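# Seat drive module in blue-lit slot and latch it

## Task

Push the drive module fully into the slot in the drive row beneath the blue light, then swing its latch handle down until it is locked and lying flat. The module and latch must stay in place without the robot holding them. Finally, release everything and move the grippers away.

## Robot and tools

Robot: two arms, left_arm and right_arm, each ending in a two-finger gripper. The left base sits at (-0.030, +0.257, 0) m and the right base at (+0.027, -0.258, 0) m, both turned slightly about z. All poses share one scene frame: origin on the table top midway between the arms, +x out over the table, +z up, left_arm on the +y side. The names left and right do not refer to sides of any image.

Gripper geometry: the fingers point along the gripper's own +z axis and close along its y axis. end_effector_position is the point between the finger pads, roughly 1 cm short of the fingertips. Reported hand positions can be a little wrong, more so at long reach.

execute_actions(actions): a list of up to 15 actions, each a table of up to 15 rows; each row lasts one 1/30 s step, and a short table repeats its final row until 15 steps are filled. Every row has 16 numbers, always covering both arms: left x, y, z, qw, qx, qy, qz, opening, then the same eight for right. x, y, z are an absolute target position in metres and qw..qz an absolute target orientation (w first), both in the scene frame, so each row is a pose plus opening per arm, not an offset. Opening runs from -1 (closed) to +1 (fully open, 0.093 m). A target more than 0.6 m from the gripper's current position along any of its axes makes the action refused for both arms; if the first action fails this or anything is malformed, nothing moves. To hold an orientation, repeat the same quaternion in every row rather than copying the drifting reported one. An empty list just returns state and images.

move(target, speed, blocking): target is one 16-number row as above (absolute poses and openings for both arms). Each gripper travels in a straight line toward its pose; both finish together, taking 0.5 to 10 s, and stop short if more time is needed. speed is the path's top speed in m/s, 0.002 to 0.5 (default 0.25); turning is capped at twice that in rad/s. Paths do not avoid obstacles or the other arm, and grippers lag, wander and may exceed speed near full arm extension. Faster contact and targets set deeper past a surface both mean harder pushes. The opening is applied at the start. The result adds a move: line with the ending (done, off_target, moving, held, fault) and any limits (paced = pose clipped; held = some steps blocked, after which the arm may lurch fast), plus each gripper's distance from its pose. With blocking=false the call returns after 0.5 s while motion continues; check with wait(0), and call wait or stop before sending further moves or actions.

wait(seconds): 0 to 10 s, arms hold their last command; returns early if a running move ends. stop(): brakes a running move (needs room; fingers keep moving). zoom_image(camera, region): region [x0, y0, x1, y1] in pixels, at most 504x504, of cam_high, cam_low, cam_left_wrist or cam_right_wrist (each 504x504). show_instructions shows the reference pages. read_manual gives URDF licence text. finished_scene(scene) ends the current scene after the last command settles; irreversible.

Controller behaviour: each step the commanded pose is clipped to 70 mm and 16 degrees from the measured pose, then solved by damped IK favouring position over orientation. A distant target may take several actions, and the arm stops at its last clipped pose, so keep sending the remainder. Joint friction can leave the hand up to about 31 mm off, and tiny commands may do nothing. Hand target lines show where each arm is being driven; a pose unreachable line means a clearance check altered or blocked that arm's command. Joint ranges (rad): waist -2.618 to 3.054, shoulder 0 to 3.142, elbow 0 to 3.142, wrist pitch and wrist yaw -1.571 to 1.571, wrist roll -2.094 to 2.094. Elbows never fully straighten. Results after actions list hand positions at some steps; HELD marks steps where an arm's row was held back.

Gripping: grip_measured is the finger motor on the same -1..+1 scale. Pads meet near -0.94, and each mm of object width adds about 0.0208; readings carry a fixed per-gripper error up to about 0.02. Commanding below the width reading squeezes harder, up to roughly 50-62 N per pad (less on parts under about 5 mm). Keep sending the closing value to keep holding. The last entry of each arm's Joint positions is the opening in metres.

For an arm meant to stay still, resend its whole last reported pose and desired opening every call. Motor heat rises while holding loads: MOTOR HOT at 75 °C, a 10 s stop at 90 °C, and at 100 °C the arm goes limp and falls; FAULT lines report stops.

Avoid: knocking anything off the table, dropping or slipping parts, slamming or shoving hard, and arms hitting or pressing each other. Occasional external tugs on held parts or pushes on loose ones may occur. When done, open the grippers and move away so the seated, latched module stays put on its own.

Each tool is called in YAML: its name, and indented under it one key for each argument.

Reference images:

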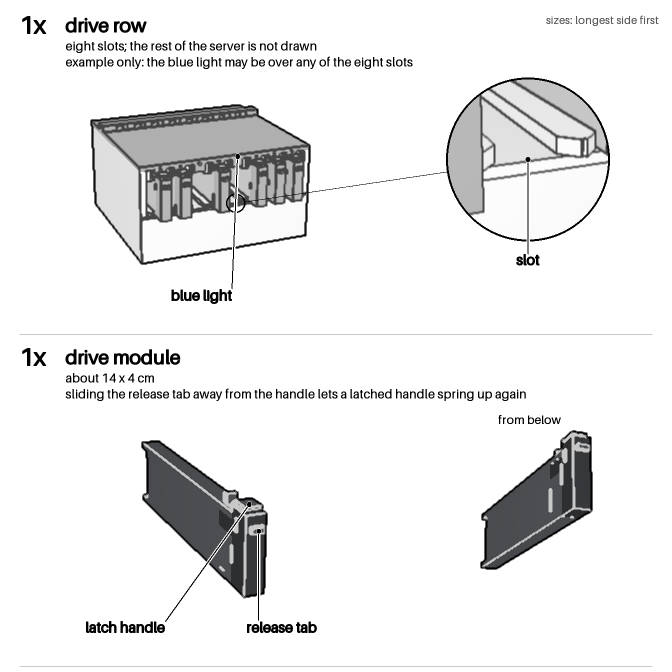

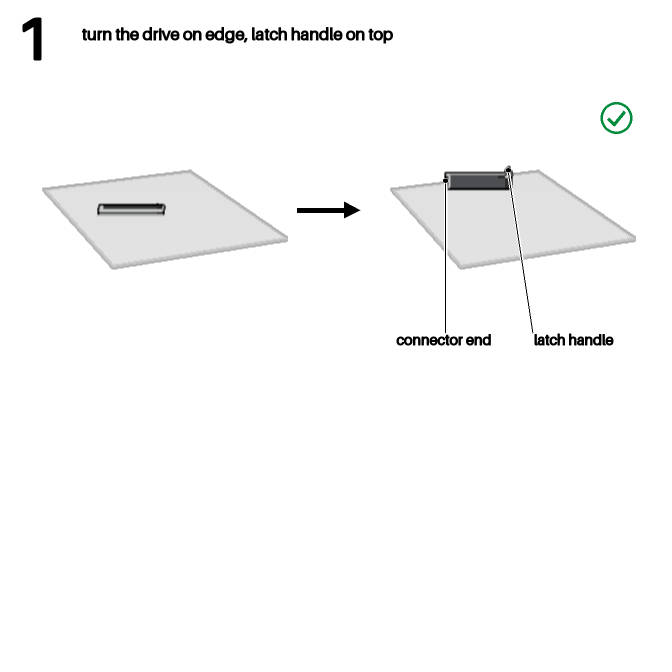

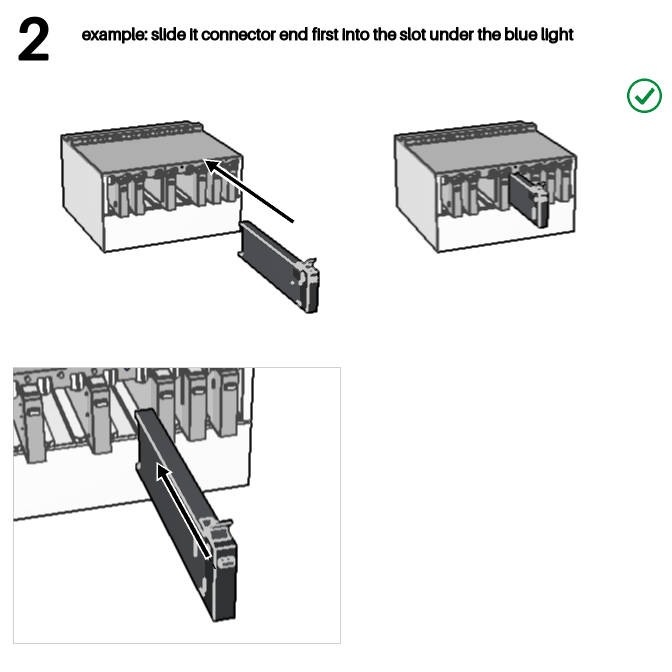

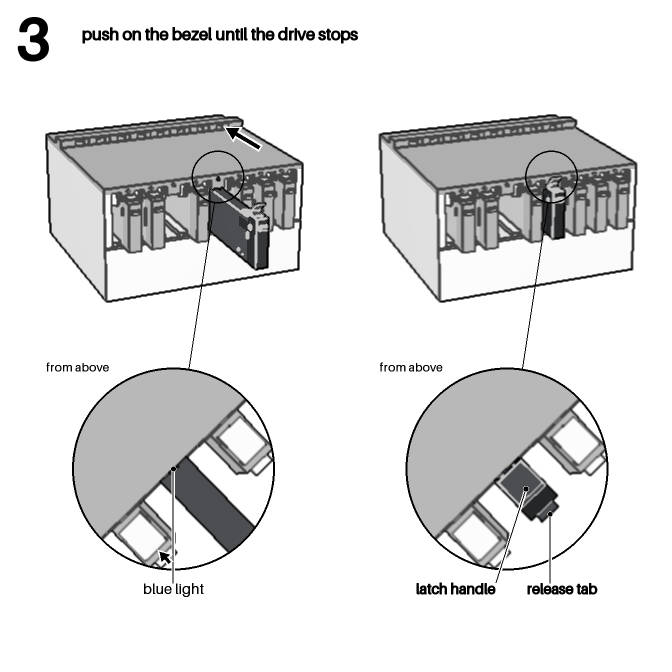

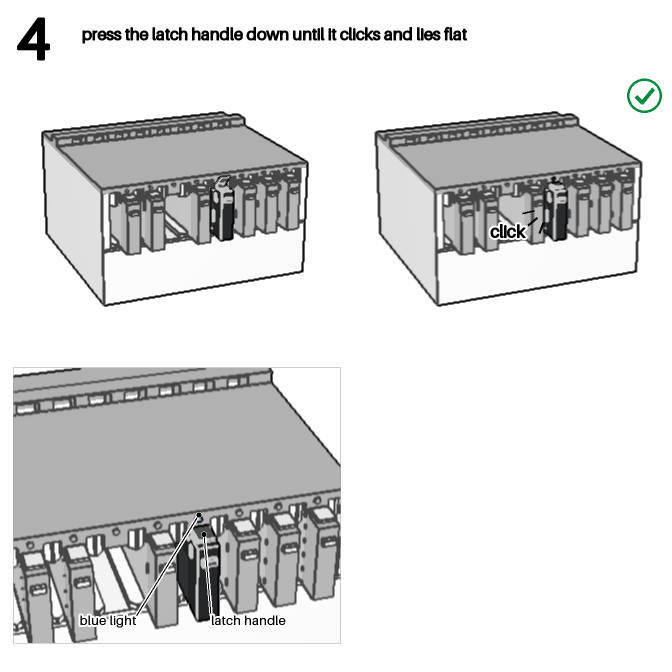

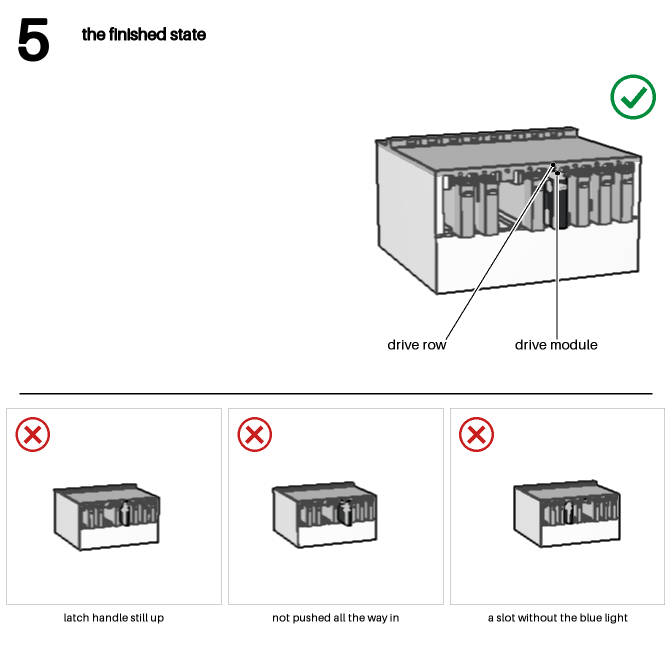

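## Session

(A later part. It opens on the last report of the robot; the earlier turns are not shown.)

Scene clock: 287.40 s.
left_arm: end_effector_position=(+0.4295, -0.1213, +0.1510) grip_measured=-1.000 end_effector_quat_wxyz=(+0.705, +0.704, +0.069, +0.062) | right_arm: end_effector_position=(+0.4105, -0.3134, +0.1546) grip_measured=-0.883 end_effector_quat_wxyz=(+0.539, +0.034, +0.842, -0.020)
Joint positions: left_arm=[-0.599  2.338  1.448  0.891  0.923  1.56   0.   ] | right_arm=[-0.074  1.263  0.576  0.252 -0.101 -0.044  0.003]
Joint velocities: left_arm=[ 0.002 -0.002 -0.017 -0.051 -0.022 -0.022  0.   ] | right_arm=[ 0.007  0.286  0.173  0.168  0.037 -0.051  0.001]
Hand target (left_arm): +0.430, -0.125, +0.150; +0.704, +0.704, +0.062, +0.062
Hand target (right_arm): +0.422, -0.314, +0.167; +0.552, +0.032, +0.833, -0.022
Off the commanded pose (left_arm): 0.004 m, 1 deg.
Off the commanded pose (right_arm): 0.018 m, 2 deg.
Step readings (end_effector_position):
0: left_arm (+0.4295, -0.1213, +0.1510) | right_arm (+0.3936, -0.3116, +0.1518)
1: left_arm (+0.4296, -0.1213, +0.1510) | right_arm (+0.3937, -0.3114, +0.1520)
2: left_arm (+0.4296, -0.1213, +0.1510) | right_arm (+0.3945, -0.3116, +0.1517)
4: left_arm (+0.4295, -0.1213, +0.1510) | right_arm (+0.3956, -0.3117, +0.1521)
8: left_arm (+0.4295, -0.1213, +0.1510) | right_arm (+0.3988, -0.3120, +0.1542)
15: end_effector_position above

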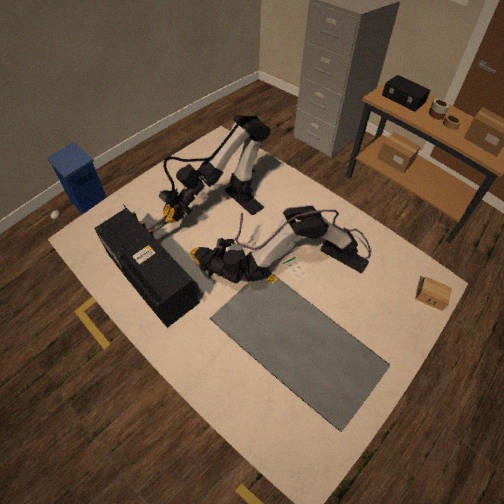

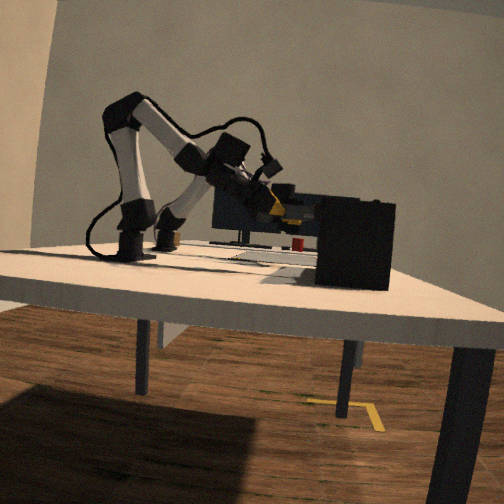

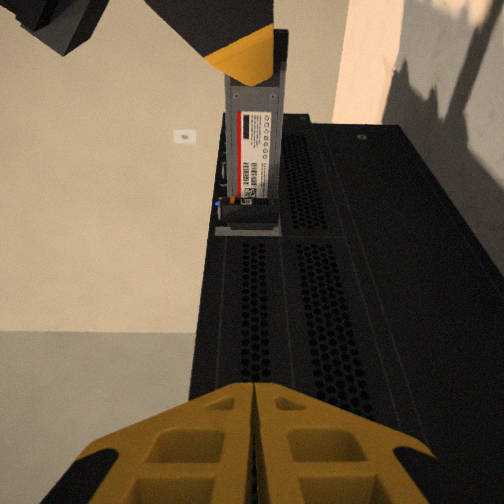

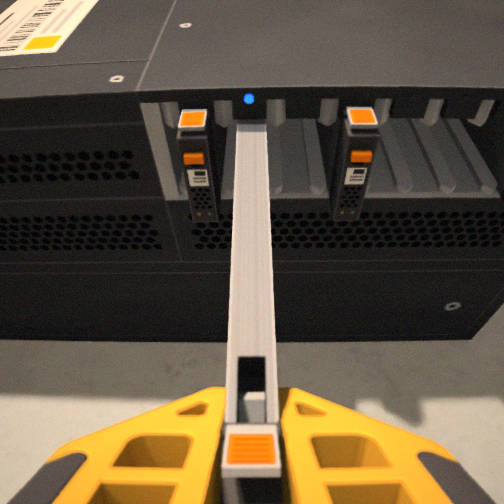

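execute_actions:
  actions:
    - [[0.43,-0.125,0.15,0.704,0.704,0.062,0.062,-1, 0.426,-0.3103,0.178,0.553,0.0325,0.832,-0.0217,-0.96],[0.43,-0.125,0.15,0.704,0.704,0.062,0.062,-1, 0.428,-0.3175,0.162,0.553,0.0325,0.832,-0.0217,-0.96],[0.43,-0.125,0.15,0.704,0.704,0.062,0.062,-1, 0.431,-0.3107,0.178,0.553,0.0325,0.832,-0.0217,-0.96],[0.43,-0.125,0.15,0.704,0.704,0.062,0.062,-1, 0.434,-0.318,0.162,0.553,0.0325,0.832,-0.0217,-0.96],[0.43,-0.125,0.15,0.704,0.704,0.062,0.062,-1, 0.437,-0.3112,0.178,0.553,0.0325,0.832,-0.0217,-0.96],[0.43,-0.125,0.15,0.704,0.704,0.062,0.062,-1, 0.440,-0.3184,0.162,0.553,0.0325,0.832,-0.0217,-0.96],[0.43,-0.125,0.15,0.704,0.704,0.062,0.062,-1, 0.443,-0.3117,0.178,0.553,0.0325,0.832,-0.0217,-0.96],[0.43,-0.125,0.15,0.704,0.704,0.062,0.062,-1, 0.446,-0.3189,0.162,0.553,0.0325,0.832,-0.0217,-0.96],[0.43,-0.125,0.15,0.704,0.704,0.062,0.062,-1, 0.449,-0.3122,0.178,0.553,0.0325,0.832,-0.0217,-0.96],[0.43,-0.125,0.15,0.704,0.704,0.062,0.062,-1, 0.452,-0.3194,0.162,0.553,0.0325,0.832,-0.0217,-0.96],[0.43,-0.125,0.15,0.704,0.704,0.062,0.062,-1, 0.455,-0.3126,0.178,0.553,0.0325,0.832,-0.0217,-0.96],[0.43,-0.125,0.15,0.704,0.704,0.062,0.062,-1, 0.458,-0.3199,0.162,0.553,0.0325,0.832,-0.0217,-0.96],[0.43,-0.125,0.15,0.704,0.704,0.062,0.062,-1, 0.461,-0.3131,0.178,0.553,0.0325,0.832,-0.0217,-0.96],[0.43,-0.125,0.15,0.704,0.704,0.062,0.062,-1, 0.464,-0.3204,0.162,0.553,0.0325,0.832,-0.0217,-0.96],[0.43,-0.125,0.15,0.704,0.704,0.062,0.062,-1, 0.467,-0.3136,0.178,0.553,0.0325,0.832,-0.0217,-0.96]]
    - [[0.43,-0.125,0.15,0.704,0.704,0.062,0.062,-1, 0.470,-0.3208,0.162,0.553,0.0325,0.832,-0.0217,-0.96],[0.43,-0.125,0.15,0.704,0.704,0.062,0.062,-1, 0.473,-0.314,0.178,0.553,0.0325,0.832,-0.0217,-0.96],[0.43,-0.125,0.15,0.704,0.704,0.062,0.062,-1, 0.476,-0.3213,0.162,0.553,0.0325,0.832,-0.0217,-0.96],[0.43,-0.125,0.15,0.704,0.704,0.062,0.062,-1, 0.478,-0.318,0.169,0.553,0.0325,0.832,-0.0217,-0.96]]

Scene clock: 311.67 s.
left_arm: end_effector_position=(+0.4295, -0.1213, +0.1510) grip_measured=-1.000 end_effector_quat_wxyz=(+0.705, +0.704, +0.069, +0.062) | right_arm: end_effector_position=(+0.4628, -0.3176, +0.1548) grip_measured=-0.883 end_effector_quat_wxyz=(+0.532, +0.031, +0.846, -0.019)
Joint positions: left_arm=[-0.599  2.338  1.448  0.891  0.923  1.56   0.   ] | right_arm=[-0.056  1.487  0.766  0.27  -0.088 -0.041  0.003]
Joint velocities: left_arm=[-0.037 -0.007 -0.012  0.007  0.022  0.037  0.   ] | right_arm=[ 0.007 -0.002  0.002  0.007 -0.007  0.051 -0.001]
Hand target (left_arm): +0.430, -0.125, +0.150; +0.704, +0.704, +0.062, +0.062
Hand target (right_arm): +0.477, -0.318, +0.169; +0.553, +0.033, +0.832, -0.021
Off the commanded pose (left_arm): 0.004 m, 1 deg.
Off the commanded pose (right_arm): 0.021 m, 3 deg.
Step readings (end_effector_position; steps 1 to 15: 1st action; 16 to 30: 2nd action):
0: left_arm (+0.4295, -0.1213, +0.1510) | right_arm (+0.4140, -0.3141, +0.1552)
1: left_arm (+0.4295, -0.1213, +0.1510) | right_arm (+0.4145, -0.3138, +0.1562)
2: left_arm (+0.4295, -0.1213, +0.1510) | right_arm (+0.4151, -0.3138, +0.1554)
4: left_arm (+0.4295, -0.1213, +0.1510) | right_arm (+0.4172, -0.3140, +0.1554)
8: left_arm (+0.4295, -0.1213, +0.1510) | right_arm (+0.4242, -0.3145, +0.1549)
15: left_arm (+0.4295, -0.1213, +0.1510) | right_arm (+0.4439, -0.3160, +0.1558)
16: left_arm (+0.4295, -0.1213, +0.1510) | right_arm (+0.4465, -0.3164, +0.1544)
17: left_arm (+0.4295, -0.1213, +0.1510) | right_arm (+0.4502, -0.3165, +0.1557)
19: left_arm (+0.4295, -0.1213, +0.1510) | right_arm (+0.4562, -0.3173, +0.1548)
23: left_arm (+0.4295, -0.1213, +0.1510) | right_arm (+0.4627, -0.3176, +0.1548)
30: end_effector_position above

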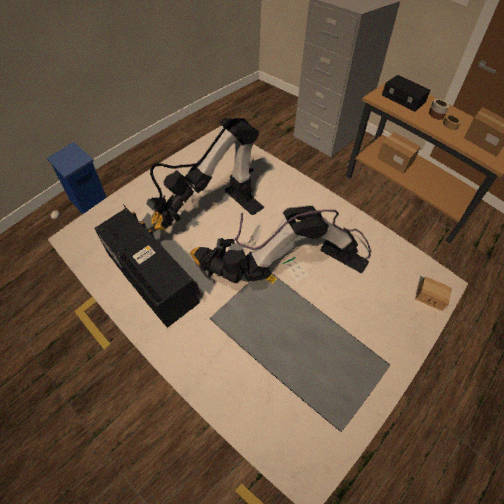

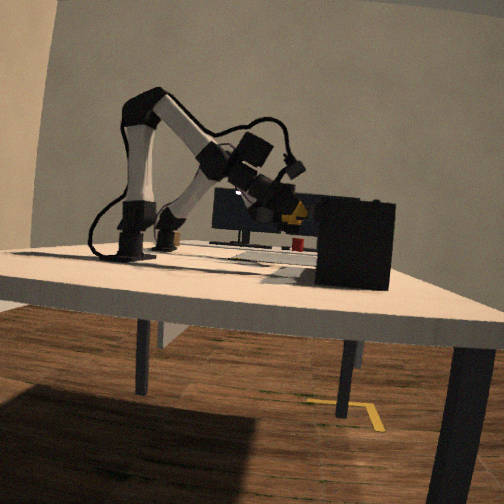

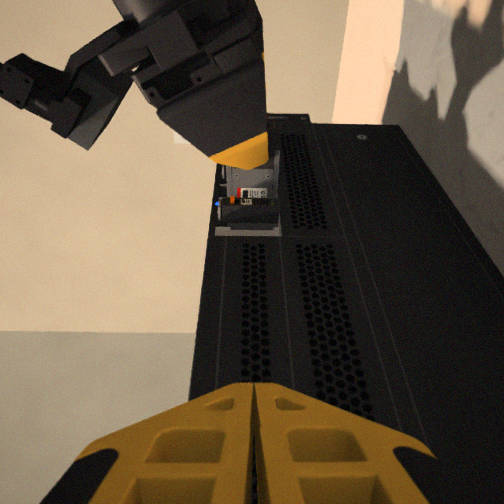

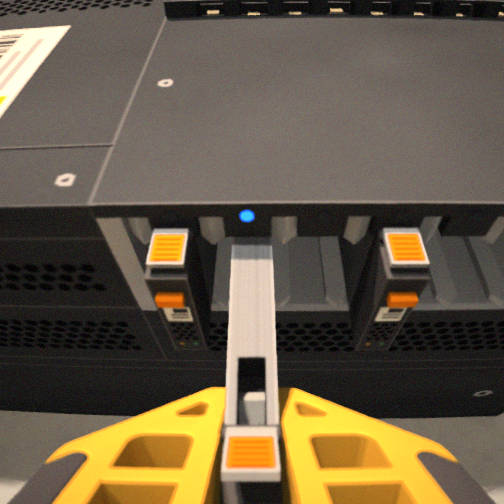

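execute_actions:
  actions:
    - [[0.43,-0.125,0.15,0.704,0.704,0.062,0.062,-1, 0.467,-0.3175,0.162,0.545,0.0325,0.838,-0.0217,-0.96],[0.43,-0.125,0.15,0.704,0.704,0.062,0.062,-1, 0.467,-0.3175,0.162,0.545,0.0325,0.838,-0.0217,-0.96],[0.43,-0.125,0.15,0.704,0.704,0.062,0.062,-1, 0.467,-0.3175,0.162,0.545,0.0325,0.838,-0.0217,-0.96],[0.43,-0.125,0.15,0.704,0.704,0.062,0.062,-1, 0.467,-0.3175,0.162,0.545,0.0325,0.838,-0.0217,-0.4]]

move:
  target: [0.43,-0.125,0.15,0.704,0.704,0.062,0.062,-1, 0.412,-0.3145,0.145,0.60,0.031,0.80,-0.0235,-0.4]
  speed: 0.1

move:
  target: [0.43,-0.125,0.15,0.704,0.704,0.062,0.062,-1, 0.435,-0.314,0.157,0.615,0.031,0.788,-0.024,-1]
  speed: 0.05

Scene clock: 319.70 s.
left_arm: end_effector_position=(+0.4295, -0.1213, +0.1510) grip_measured=-1.000 end_effector_quat_wxyz=(+0.705, +0.704, +0.069, +0.062) | right_arm: end_effector_position=(+0.4637, -0.3181, +0.1568) grip_measured=-0.402 end_effector_quat_wxyz=(+0.536, +0.031, +0.844, -0.020)
Joint positions: left_arm=[-0.599  2.338  1.448  0.891  0.923  1.56   0.   ] | right_arm=[-0.056  1.487  0.766  0.279 -0.086 -0.041  0.026]
Joint velocities: left_arm=[ 0.012  0.007  0.007 -0.037  0.007 -0.037  0.   ] | right_arm=[ 0.002  0.002 -0.012  0.007 -0.022  0.051  0.   ]
Hand target (left_arm): +0.430, -0.125, +0.150; +0.704, +0.704, +0.062, +0.062
Hand target (right_arm): +0.467, -0.318, +0.162; +0.545, +0.033, +0.838, -0.022
Off the commanded pose (left_arm): 0.004 m, 1 deg.
Off the commanded pose (right_arm): 0.006 m, 1 deg.
Step readings (end_effector_position):
0: left_arm (+0.4295, -0.1213, +0.1510) | right_arm (+0.4628, -0.3176, +0.1548)
1: left_arm (+0.4295, -0.1213, +0.1510) | right_arm (+0.4628, -0.3176, +0.1548)
2: left_arm (+0.4295, -0.1213, +0.1510) | right_arm (+0.4628, -0.3176, +0.1548)
4: left_arm (+0.4295, -0.1213, +0.1510) | right_arm (+0.4628, -0.3176, +0.1548)
8: left_arm (+0.4295, -0.1213, +0.1510) | right_arm (+0.4634, -0.3180, +0.1561)
15: end_effector_position above

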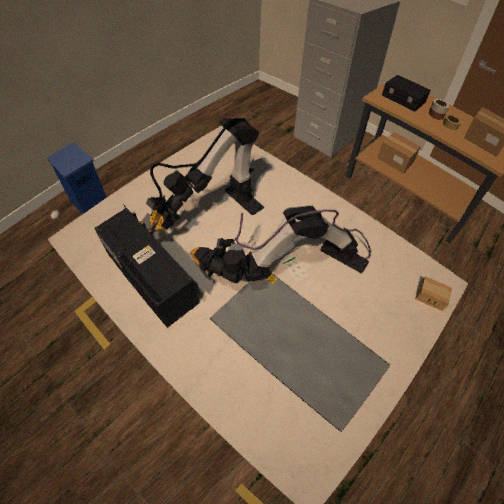

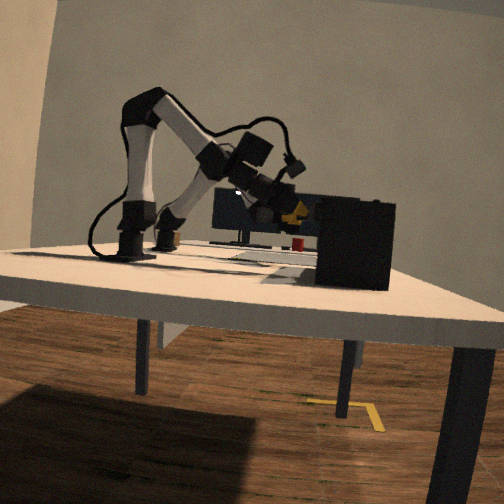

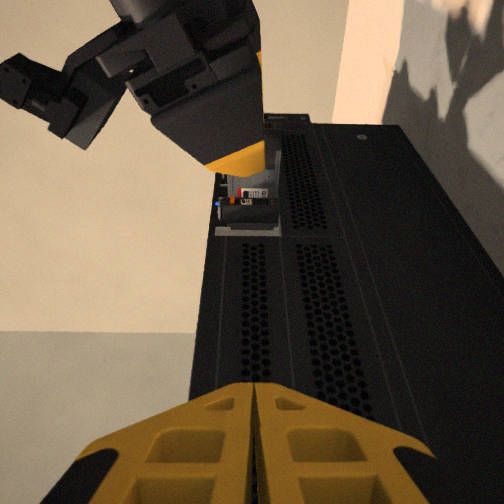

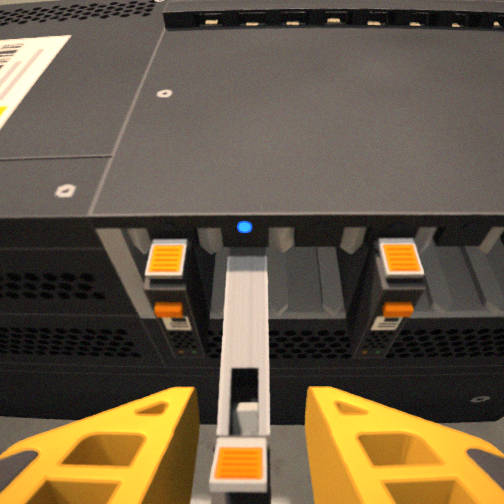

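Scene clock: 321.10 s.
left_arm: end_effector_position=(+0.4295, -0.1213, +0.1510) grip_measured=-1.000 end_effector_quat_wxyz=(+0.705, +0.704, +0.069, +0.062) | right_arm: end_effector_position=(+0.4161, -0.3107, +0.1403) grip_measured=-0.402 end_effector_quat_wxyz=(+0.590, +0.028, +0.807, -0.023)
Joint positions: left_arm=[-0.599  2.338  1.448  0.891  0.923  1.56   0.   ] | right_arm=[-0.063  1.361  0.444  0.608 -0.099 -0.036  0.026]
Joint velocities: left_arm=[-0.002  0.002 -0.017 -0.081 -0.022 -0.022  0.   ] | right_arm=[-0.022 -0.002  0.012  0.037  0.007  0.022  0.001]
Hand target (left_arm): +0.430, -0.125, +0.150; +0.704, +0.704, +0.062, +0.062
Hand target (right_arm): +0.412, -0.314, +0.145; +0.599, +0.032, +0.799, -0.024
Off the commanded pose (left_arm): 0.004 m, 1 deg.
Off the commanded pose (right_arm): 0.007 m, 1 deg.
move: done

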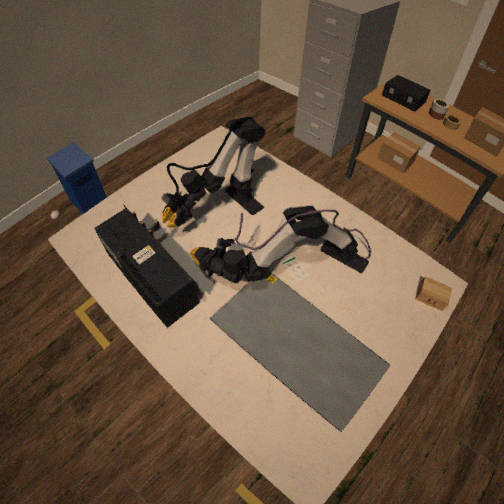

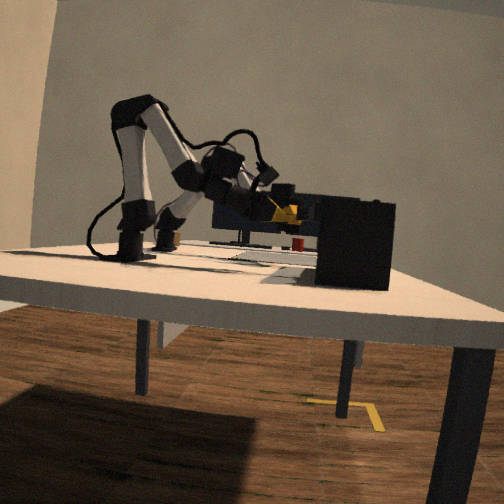

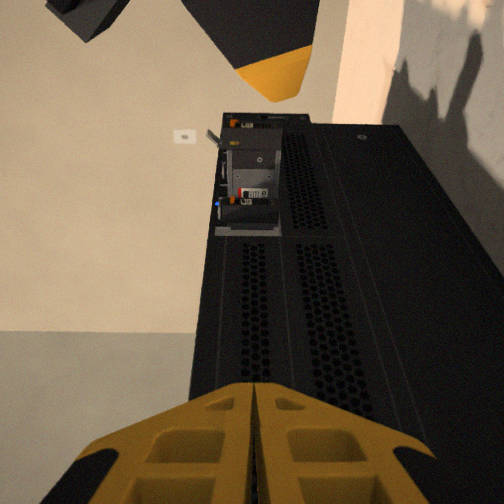

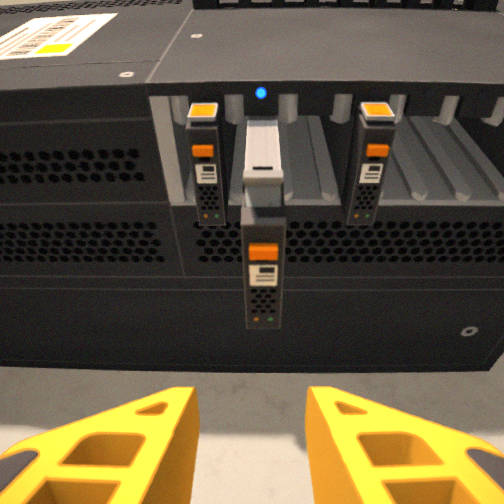

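Scene clock: 322.07 s.
left_arm: end_effector_position=(+0.4295, -0.1213, +0.1510) grip_measured=-1.000 end_effector_quat_wxyz=(+0.705, +0.704, +0.069, +0.062) | right_arm: end_effector_position=(+0.4269, -0.3126, +0.1471) grip_measured=-0.977 end_effector_quat_wxyz=(+0.603, +0.030, +0.797, -0.023)
Joint positions: left_arm=[-0.599  2.338  1.448  0.891  0.923  1.56   0.   ] | right_arm=[-0.063  1.403  0.473  0.652 -0.099 -0.028  0.   ]
Joint velocities: left_arm=[ 0.002  0.002  0.017 -0.037  0.037 -0.022  0.   ] | right_arm=[-0.012  0.002  0.002  0.022  0.066  0.037  0.   ]
Hand target (left_arm): +0.430, -0.125, +0.150; +0.704, +0.704, +0.062, +0.062
Hand target (right_arm): +0.434, -0.314, +0.157; +0.615, +0.032, +0.788, -0.024
Off the commanded pose (left_arm): 0.004 m, 1 deg.
Off the commanded pose (right_arm): 0.013 m, 2 deg.
move: off_target (right_arm)

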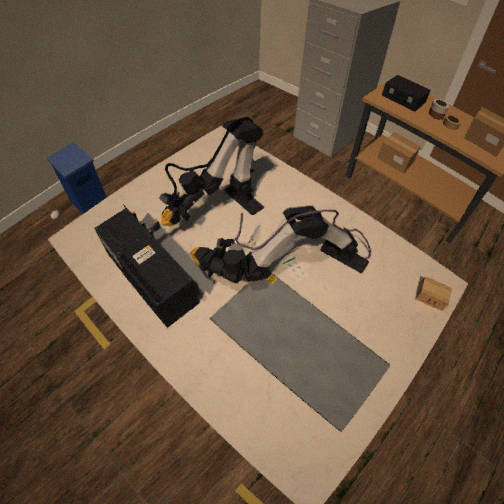

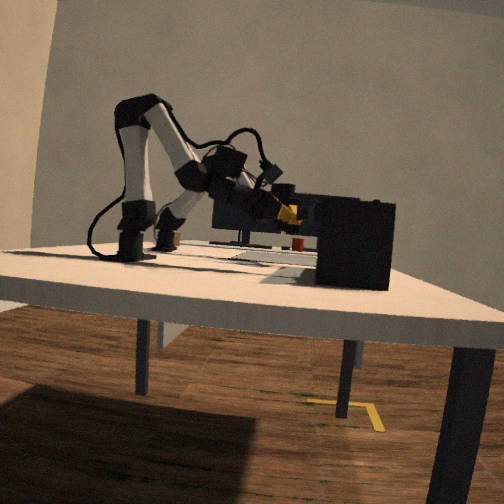

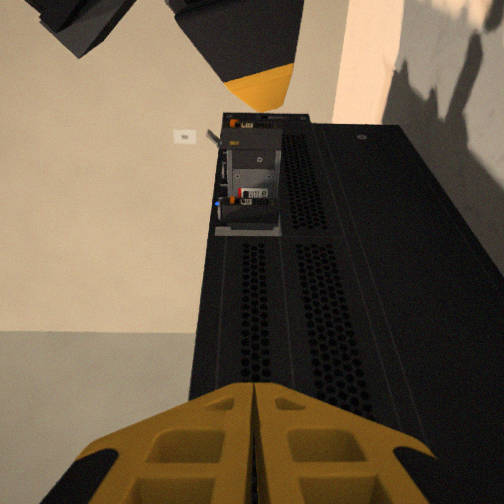

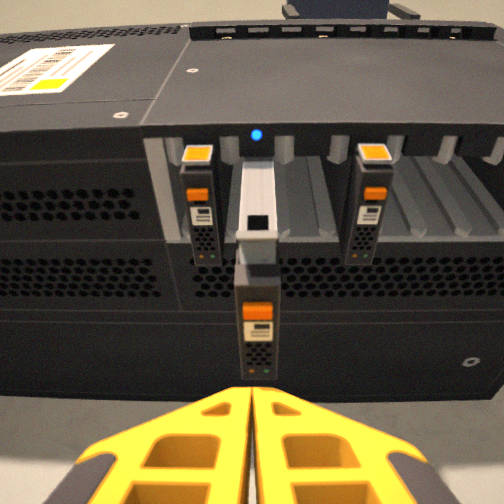

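move:
  target: [0.43,-0.125,0.15,0.704,0.704,0.062,0.062,-1, 0.497,-0.319,0.165,0.615,0.031,0.788,-0.024,-1]
  speed: 0.05

Scene clock: 326.03 s.
left_arm: end_effector_position=(+0.4295, -0.1213, +0.1510) grip_measured=-1.000 end_effector_quat_wxyz=(+0.705, +0.704, +0.069, +0.062) | right_arm: end_effector_position=(+0.4809, -0.3223, +0.1520) grip_measured=-0.977 end_effector_quat_wxyz=(+0.598, +0.033, +0.800, -0.023)
Joint positions: left_arm=[-0.599  2.338  1.448  0.891  0.923  1.56   0.   ] | right_arm=[-0.06   1.602  0.692  0.623 -0.092 -0.024  0.   ]
Joint velocities: left_arm=[-0.002  0.007  0.007 -0.066 -0.081 -0.051  0.   ] | right_arm=[-0.012  0.007 -0.007 -0.007  0.022 -0.051  0.   ]
Hand target (left_arm): +0.430, -0.125, +0.150; +0.704, +0.704, +0.062, +0.062
Hand target (right_arm): +0.495, -0.319, +0.165; +0.615, +0.031, +0.788, -0.024
Off the commanded pose (left_arm): 0.004 m, 1 deg.
Off the commanded pose (right_arm): 0.021 m, 2 deg.
move: off_target (right_arm)

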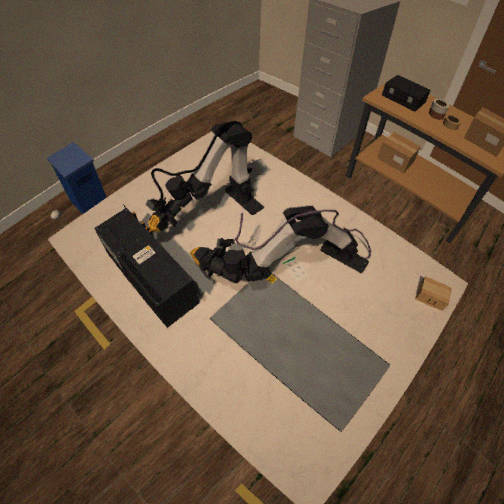

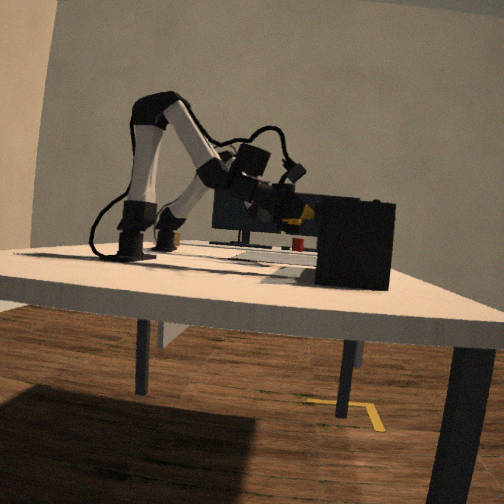

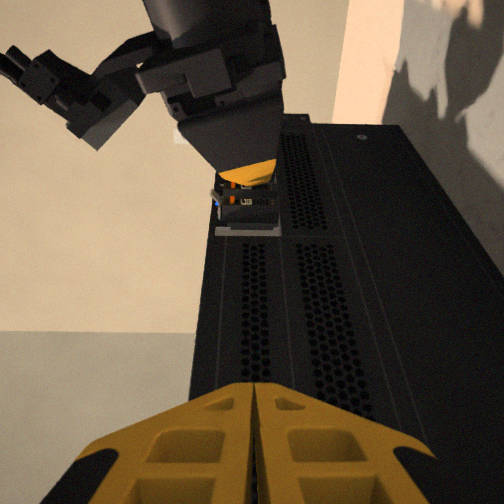

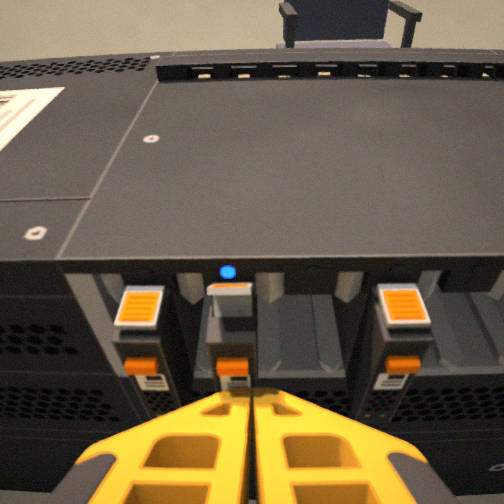

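execute_actions:
  actions:
    - [[0.43,-0.125,0.15,0.704,0.704,0.062,0.062,-1, 0.500,-0.317,0.167,0.615,0.031,0.788,-0.024,-1],[0.43,-0.125,0.15,0.704,0.704,0.062,0.062,-1, 0.502,-0.317,0.168,0.615,0.031,0.788,-0.024,-1],[0.43,-0.125,0.15,0.704,0.704,0.062,0.062,-1, 0.504,-0.317,0.169,0.615,0.031,0.788,-0.024,-1],[0.43,-0.125,0.15,0.704,0.704,0.062,0.062,-1, 0.506,-0.317,0.170,0.615,0.031,0.788,-0.024,-1],[0.43,-0.125,0.15,0.704,0.704,0.062,0.062,-1, 0.508,-0.317,0.171,0.615,0.031,0.788,-0.024,-1]]

zoom_image:
  camera: "cam_left_wrist"
  region: [190, 150, 290, 250]

Scene clock: 330.87 s.
left_arm: end_effector_position=(+0.4295, -0.1213, +0.1510) grip_measured=-1.000 end_effector_quat_wxyz=(+0.705, +0.704, +0.069, +0.062) | right_arm: end_effector_position=(+0.4821, -0.3223, +0.1516) grip_measured=-0.977 end_effector_quat_wxyz=(+0.590, +0.037, +0.806, -0.023)
Joint positions: left_arm=[-0.599  2.338  1.448  0.891  0.923  1.56   0.   ] | right_arm=[-0.057  1.599  0.711  0.58  -0.083 -0.02   0.   ]
Joint velocities: left_arm=[-0.007  0.002  0.002 -0.051  0.007  0.037  0.   ] | right_arm=[-0.002 -0.007 -0.012  0.037  0.007 -0.022  0.   ]
Hand target (left_arm): +0.430, -0.125, +0.150; +0.704, +0.704, +0.062, +0.062
Hand target (right_arm): +0.504, -0.316, +0.171; +0.615, +0.032, +0.788, -0.023
Off the commanded pose (left_arm): 0.004 m, 1 deg.
Off the commanded pose (right_arm): 0.033 m, 4 deg.
Step readings (end_effector_position):
0: left_arm (+0.4295, -0.1213, +0.1510) | right_arm (+0.4809, -0.3223, +0.1520)
1: left_arm (+0.4295, -0.1213, +0.1510) | right_arm (+0.4811, -0.3220, +0.1523)
2: left_arm (+0.4295, -0.1213, +0.1510) | right_arm (+0.4815, -0.3221, +0.1523)
4: left_arm (+0.4295, -0.1213, +0.1510) | right_arm (+0.4819, -0.3222, +0.1519)
8: left_arm (+0.4295, -0.1213, +0.1510) | right_arm (+0.4821, -0.3223, +0.1516)
15: end_effector_position above

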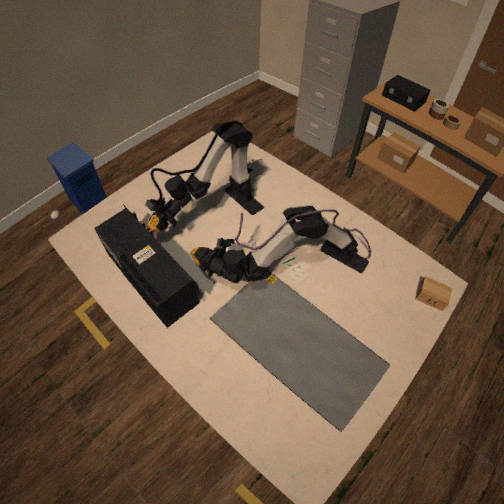

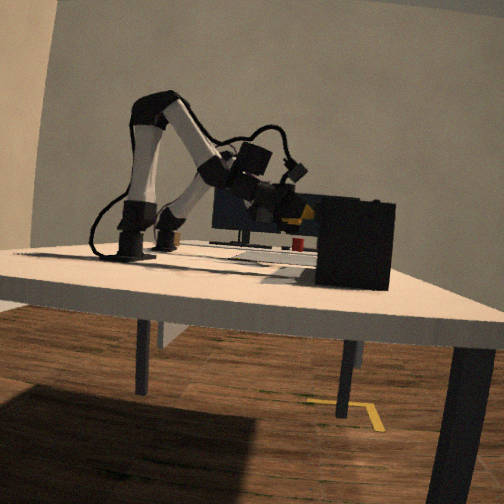

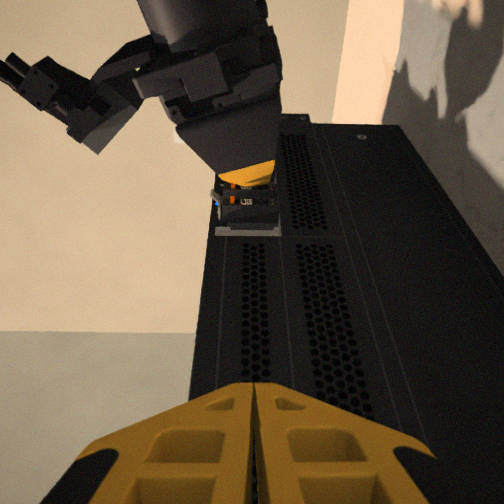

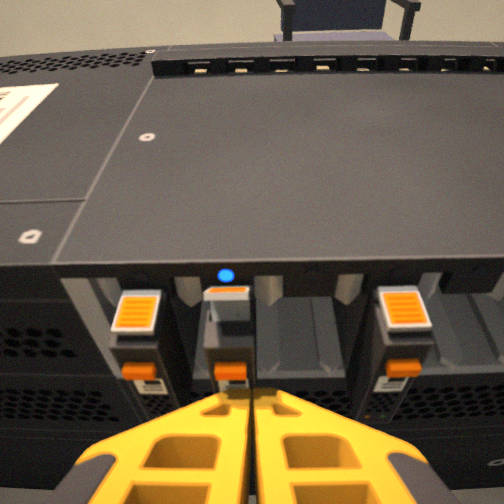

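Region (190, 150, 290, 250) of cam_left_wrist's 504x504 image, scaled by 5.040, with more detail than that image has.

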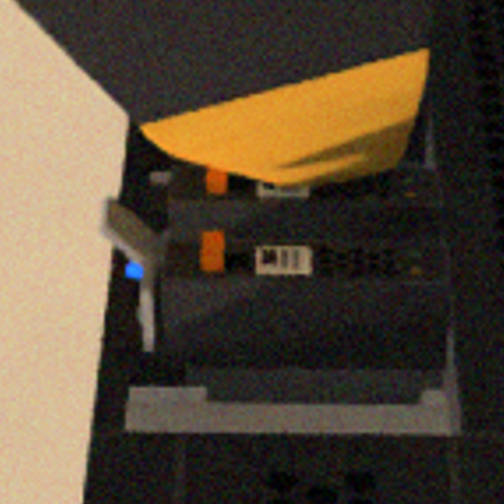

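move:
  target: [0.43,-0.125,0.15,0.704,0.704,0.062,0.062,-1, 0.462,-0.316,0.175,0.55,0.033,0.834,-0.022,-1]
  speed: 0.1

move:
  target: [0.43,-0.125,0.15,0.704,0.704,0.062,0.062,-1, 0.475,-0.316,0.22,0.44,0.035,0.897,-0.017,-1]
  speed: 0.15

move:
  target: [0.43,-0.125,0.15,0.704,0.704,0.062,0.062,-1, 0.504,-0.316,0.212,0.43,0.035,0.902,-0.017,-1]
  speed: 0.1

Scene clock: 339.07 s.
left_arm: end_effector_position=(+0.4295, -0.1213, +0.1510) grip_measured=-1.000 end_effector_quat_wxyz=(+0.705, +0.704, +0.069, +0.062) | right_arm: end_effector_position=(+0.4570, -0.3180, +0.1576) grip_measured=-0.977 end_effector_quat_wxyz=(+0.533, +0.038, +0.845, -0.018)
Joint positions: left_arm=[-0.599  2.338  1.448  0.891  0.923  1.56   0.   ] | right_arm=[-0.057  1.458  0.75   0.26  -0.083 -0.029  0.   ]
Joint velocities: left_arm=[ 0.007  0.007  0.012  0.022  0.037 -0.022  0.   ] | right_arm=[-0.002  0.002 -0.007 -0.007 -0.051 -0.022  0.   ]
Hand target (left_arm): +0.430, -0.125, +0.150; +0.704, +0.704, +0.062, +0.062
Hand target (right_arm): +0.461, -0.316, +0.176; +0.550, +0.032, +0.834, -0.022
Off the commanded pose (left_arm): 0.004 m, 1 deg.
Off the commanded pose (right_arm): 0.018 m, 2 deg.
move: off_target (right_arm)

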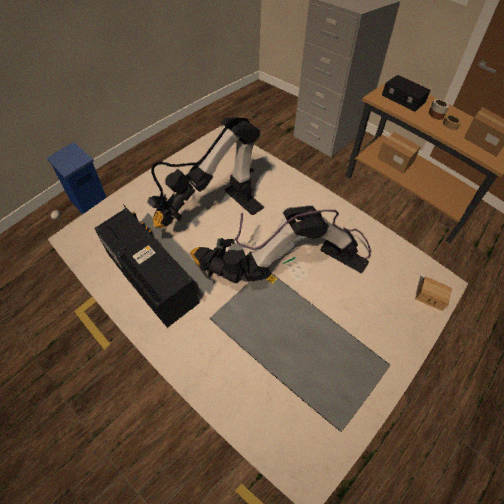

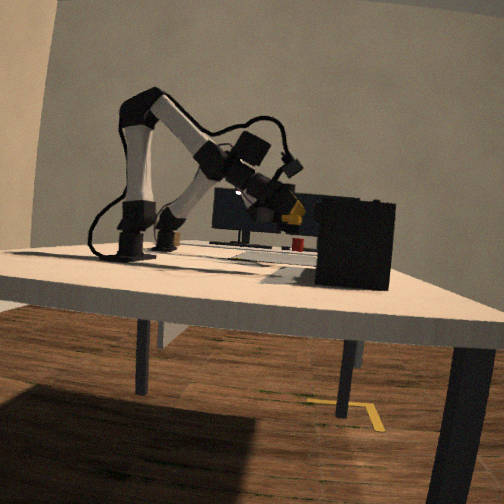

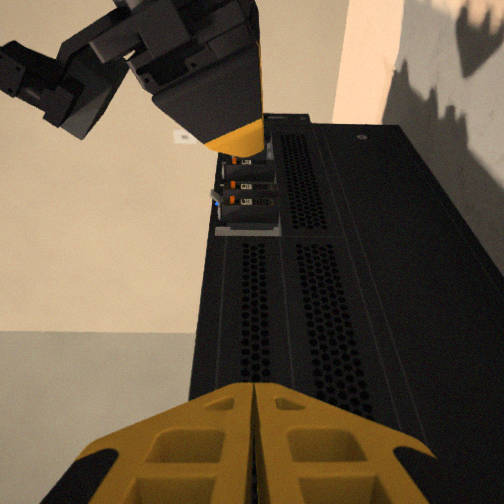

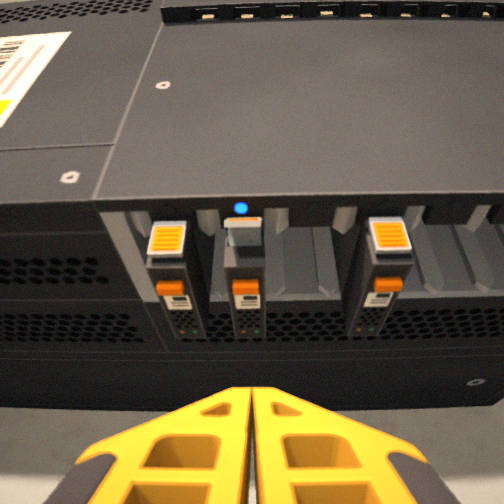

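Scene clock: 340.50 s.
left_arm: end_effector_position=(+0.4295, -0.1213, +0.1510) grip_measured=-1.000 end_effector_quat_wxyz=(+0.705, +0.704, +0.069, +0.062) | right_arm: end_effector_position=(+0.4679, -0.3193, +0.2132) grip_measured=-0.977 end_effector_quat_wxyz=(+0.434, +0.040, +0.900, -0.014)
Joint positions: left_arm=[-0.599  2.338  1.448  0.891  0.923  1.56   0.   ] | right_arm=[-0.05   1.509  1.219 -0.384 -0.07  -0.044  0.   ]
Joint velocities: left_arm=[ 0.007 -0.007  0.007 -0.037 -0.007 -0.007  0.   ] | right_arm=[ 0.012 -0.007 -0.012 -0.037  0.037 -0.007  0.   ]
Hand target (left_arm): +0.430, -0.125, +0.150; +0.704, +0.704, +0.062, +0.062
Hand target (right_arm): +0.474, -0.316, +0.220; +0.440, +0.033, +0.897, -0.017
Off the commanded pose (left_arm): 0.004 m, 1 deg.
Off the commanded pose (right_arm): 0.010 m, 1 deg.
move: done

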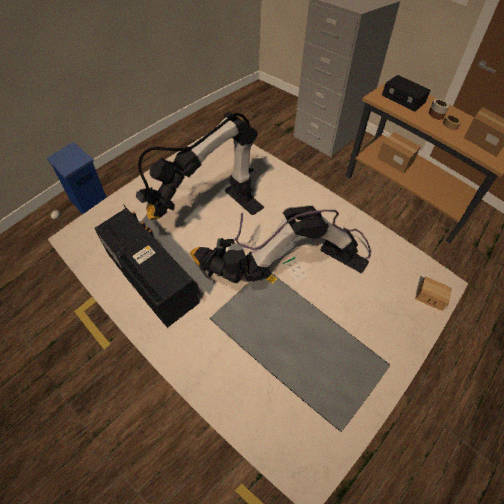

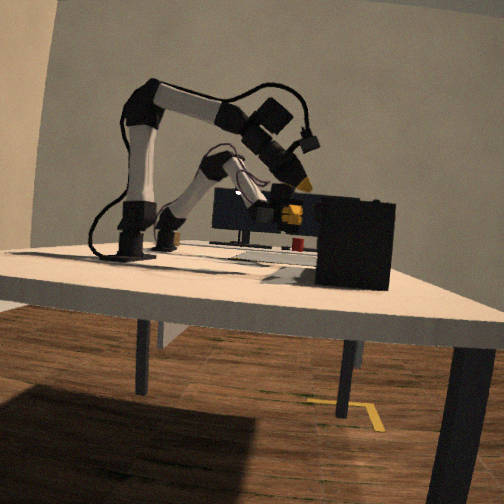

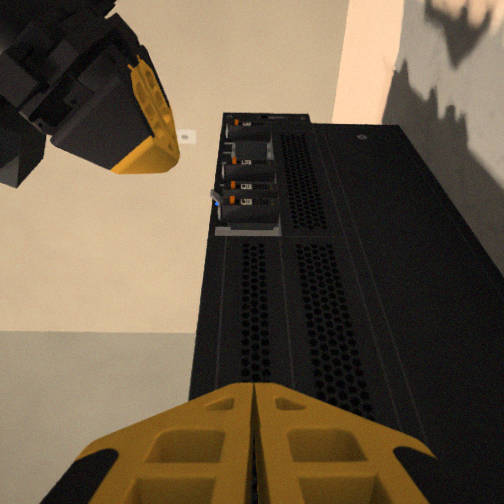

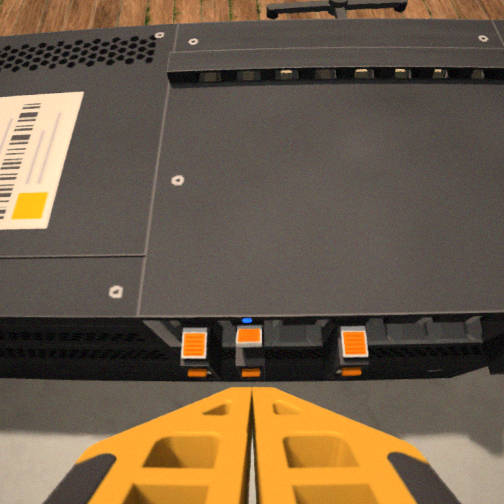

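Scene clock: 341.27 s.
left_arm: end_effector_position=(+0.4295, -0.1213, +0.1510) grip_measured=-1.000 end_effector_quat_wxyz=(+0.705, +0.704, +0.069, +0.062) | right_arm: end_effector_position=(+0.4975, -0.3198, +0.2052) grip_measured=-0.977 end_effector_quat_wxyz=(+0.423, +0.037, +0.905, -0.016)
Joint positions: left_arm=[-0.599  2.338  1.448  0.891  0.923  1.56   0.   ] | right_arm=[-0.036  1.634  1.329 -0.392 -0.056 -0.044  0.   ]
Joint velocities: left_arm=[ 0.002  0.007  0.007 -0.007 -0.066  0.022  0.   ] | right_arm=[ 0.002  0.007  0.002 -0.066 -0.051  0.051  0.   ]
Hand target (left_arm): +0.430, -0.125, +0.150; +0.704, +0.704, +0.062, +0.062
Hand target (right_arm): +0.504, -0.316, +0.212; +0.430, +0.035, +0.902, -0.017
Off the commanded pose (left_arm): 0.004 m, 1 deg.
Off the commanded pose (right_arm): 0.010 m, 1 deg.
move: done

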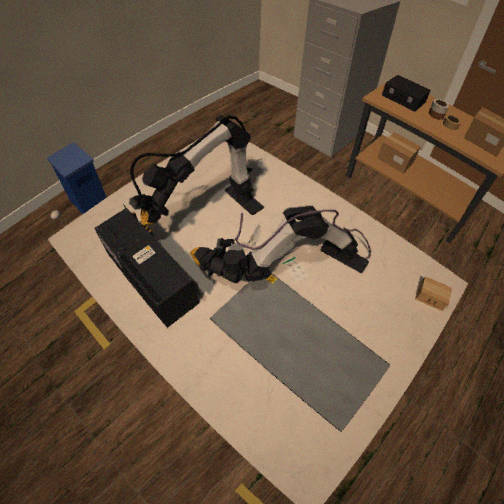

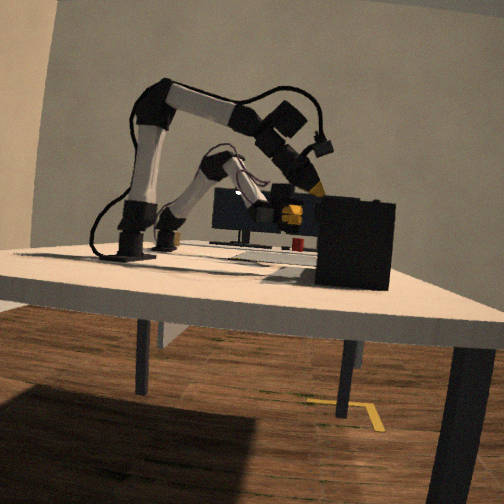

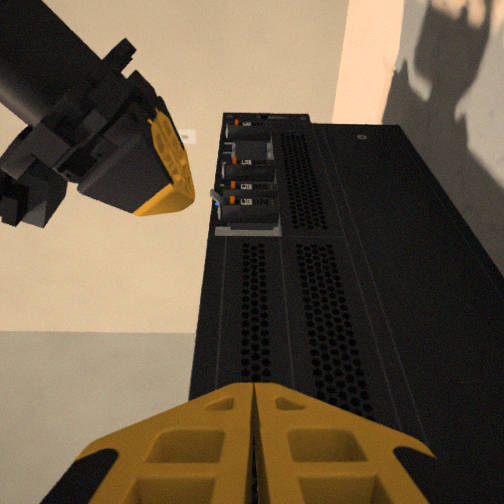

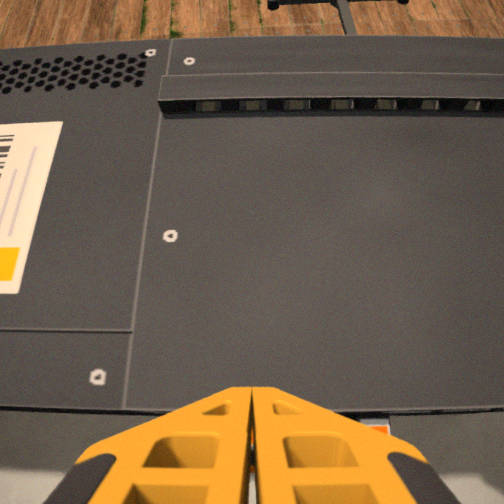

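zoom_image:
  camera: "cam_left_wrist"
  region: [150, 150, 250, 250]

Region (150, 150, 250, 250) of cam_left_wrist's 504x504 image, scaled by 5.040, with more detail than that image has.

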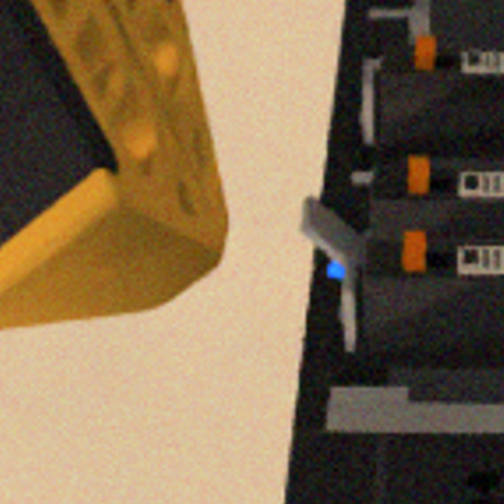

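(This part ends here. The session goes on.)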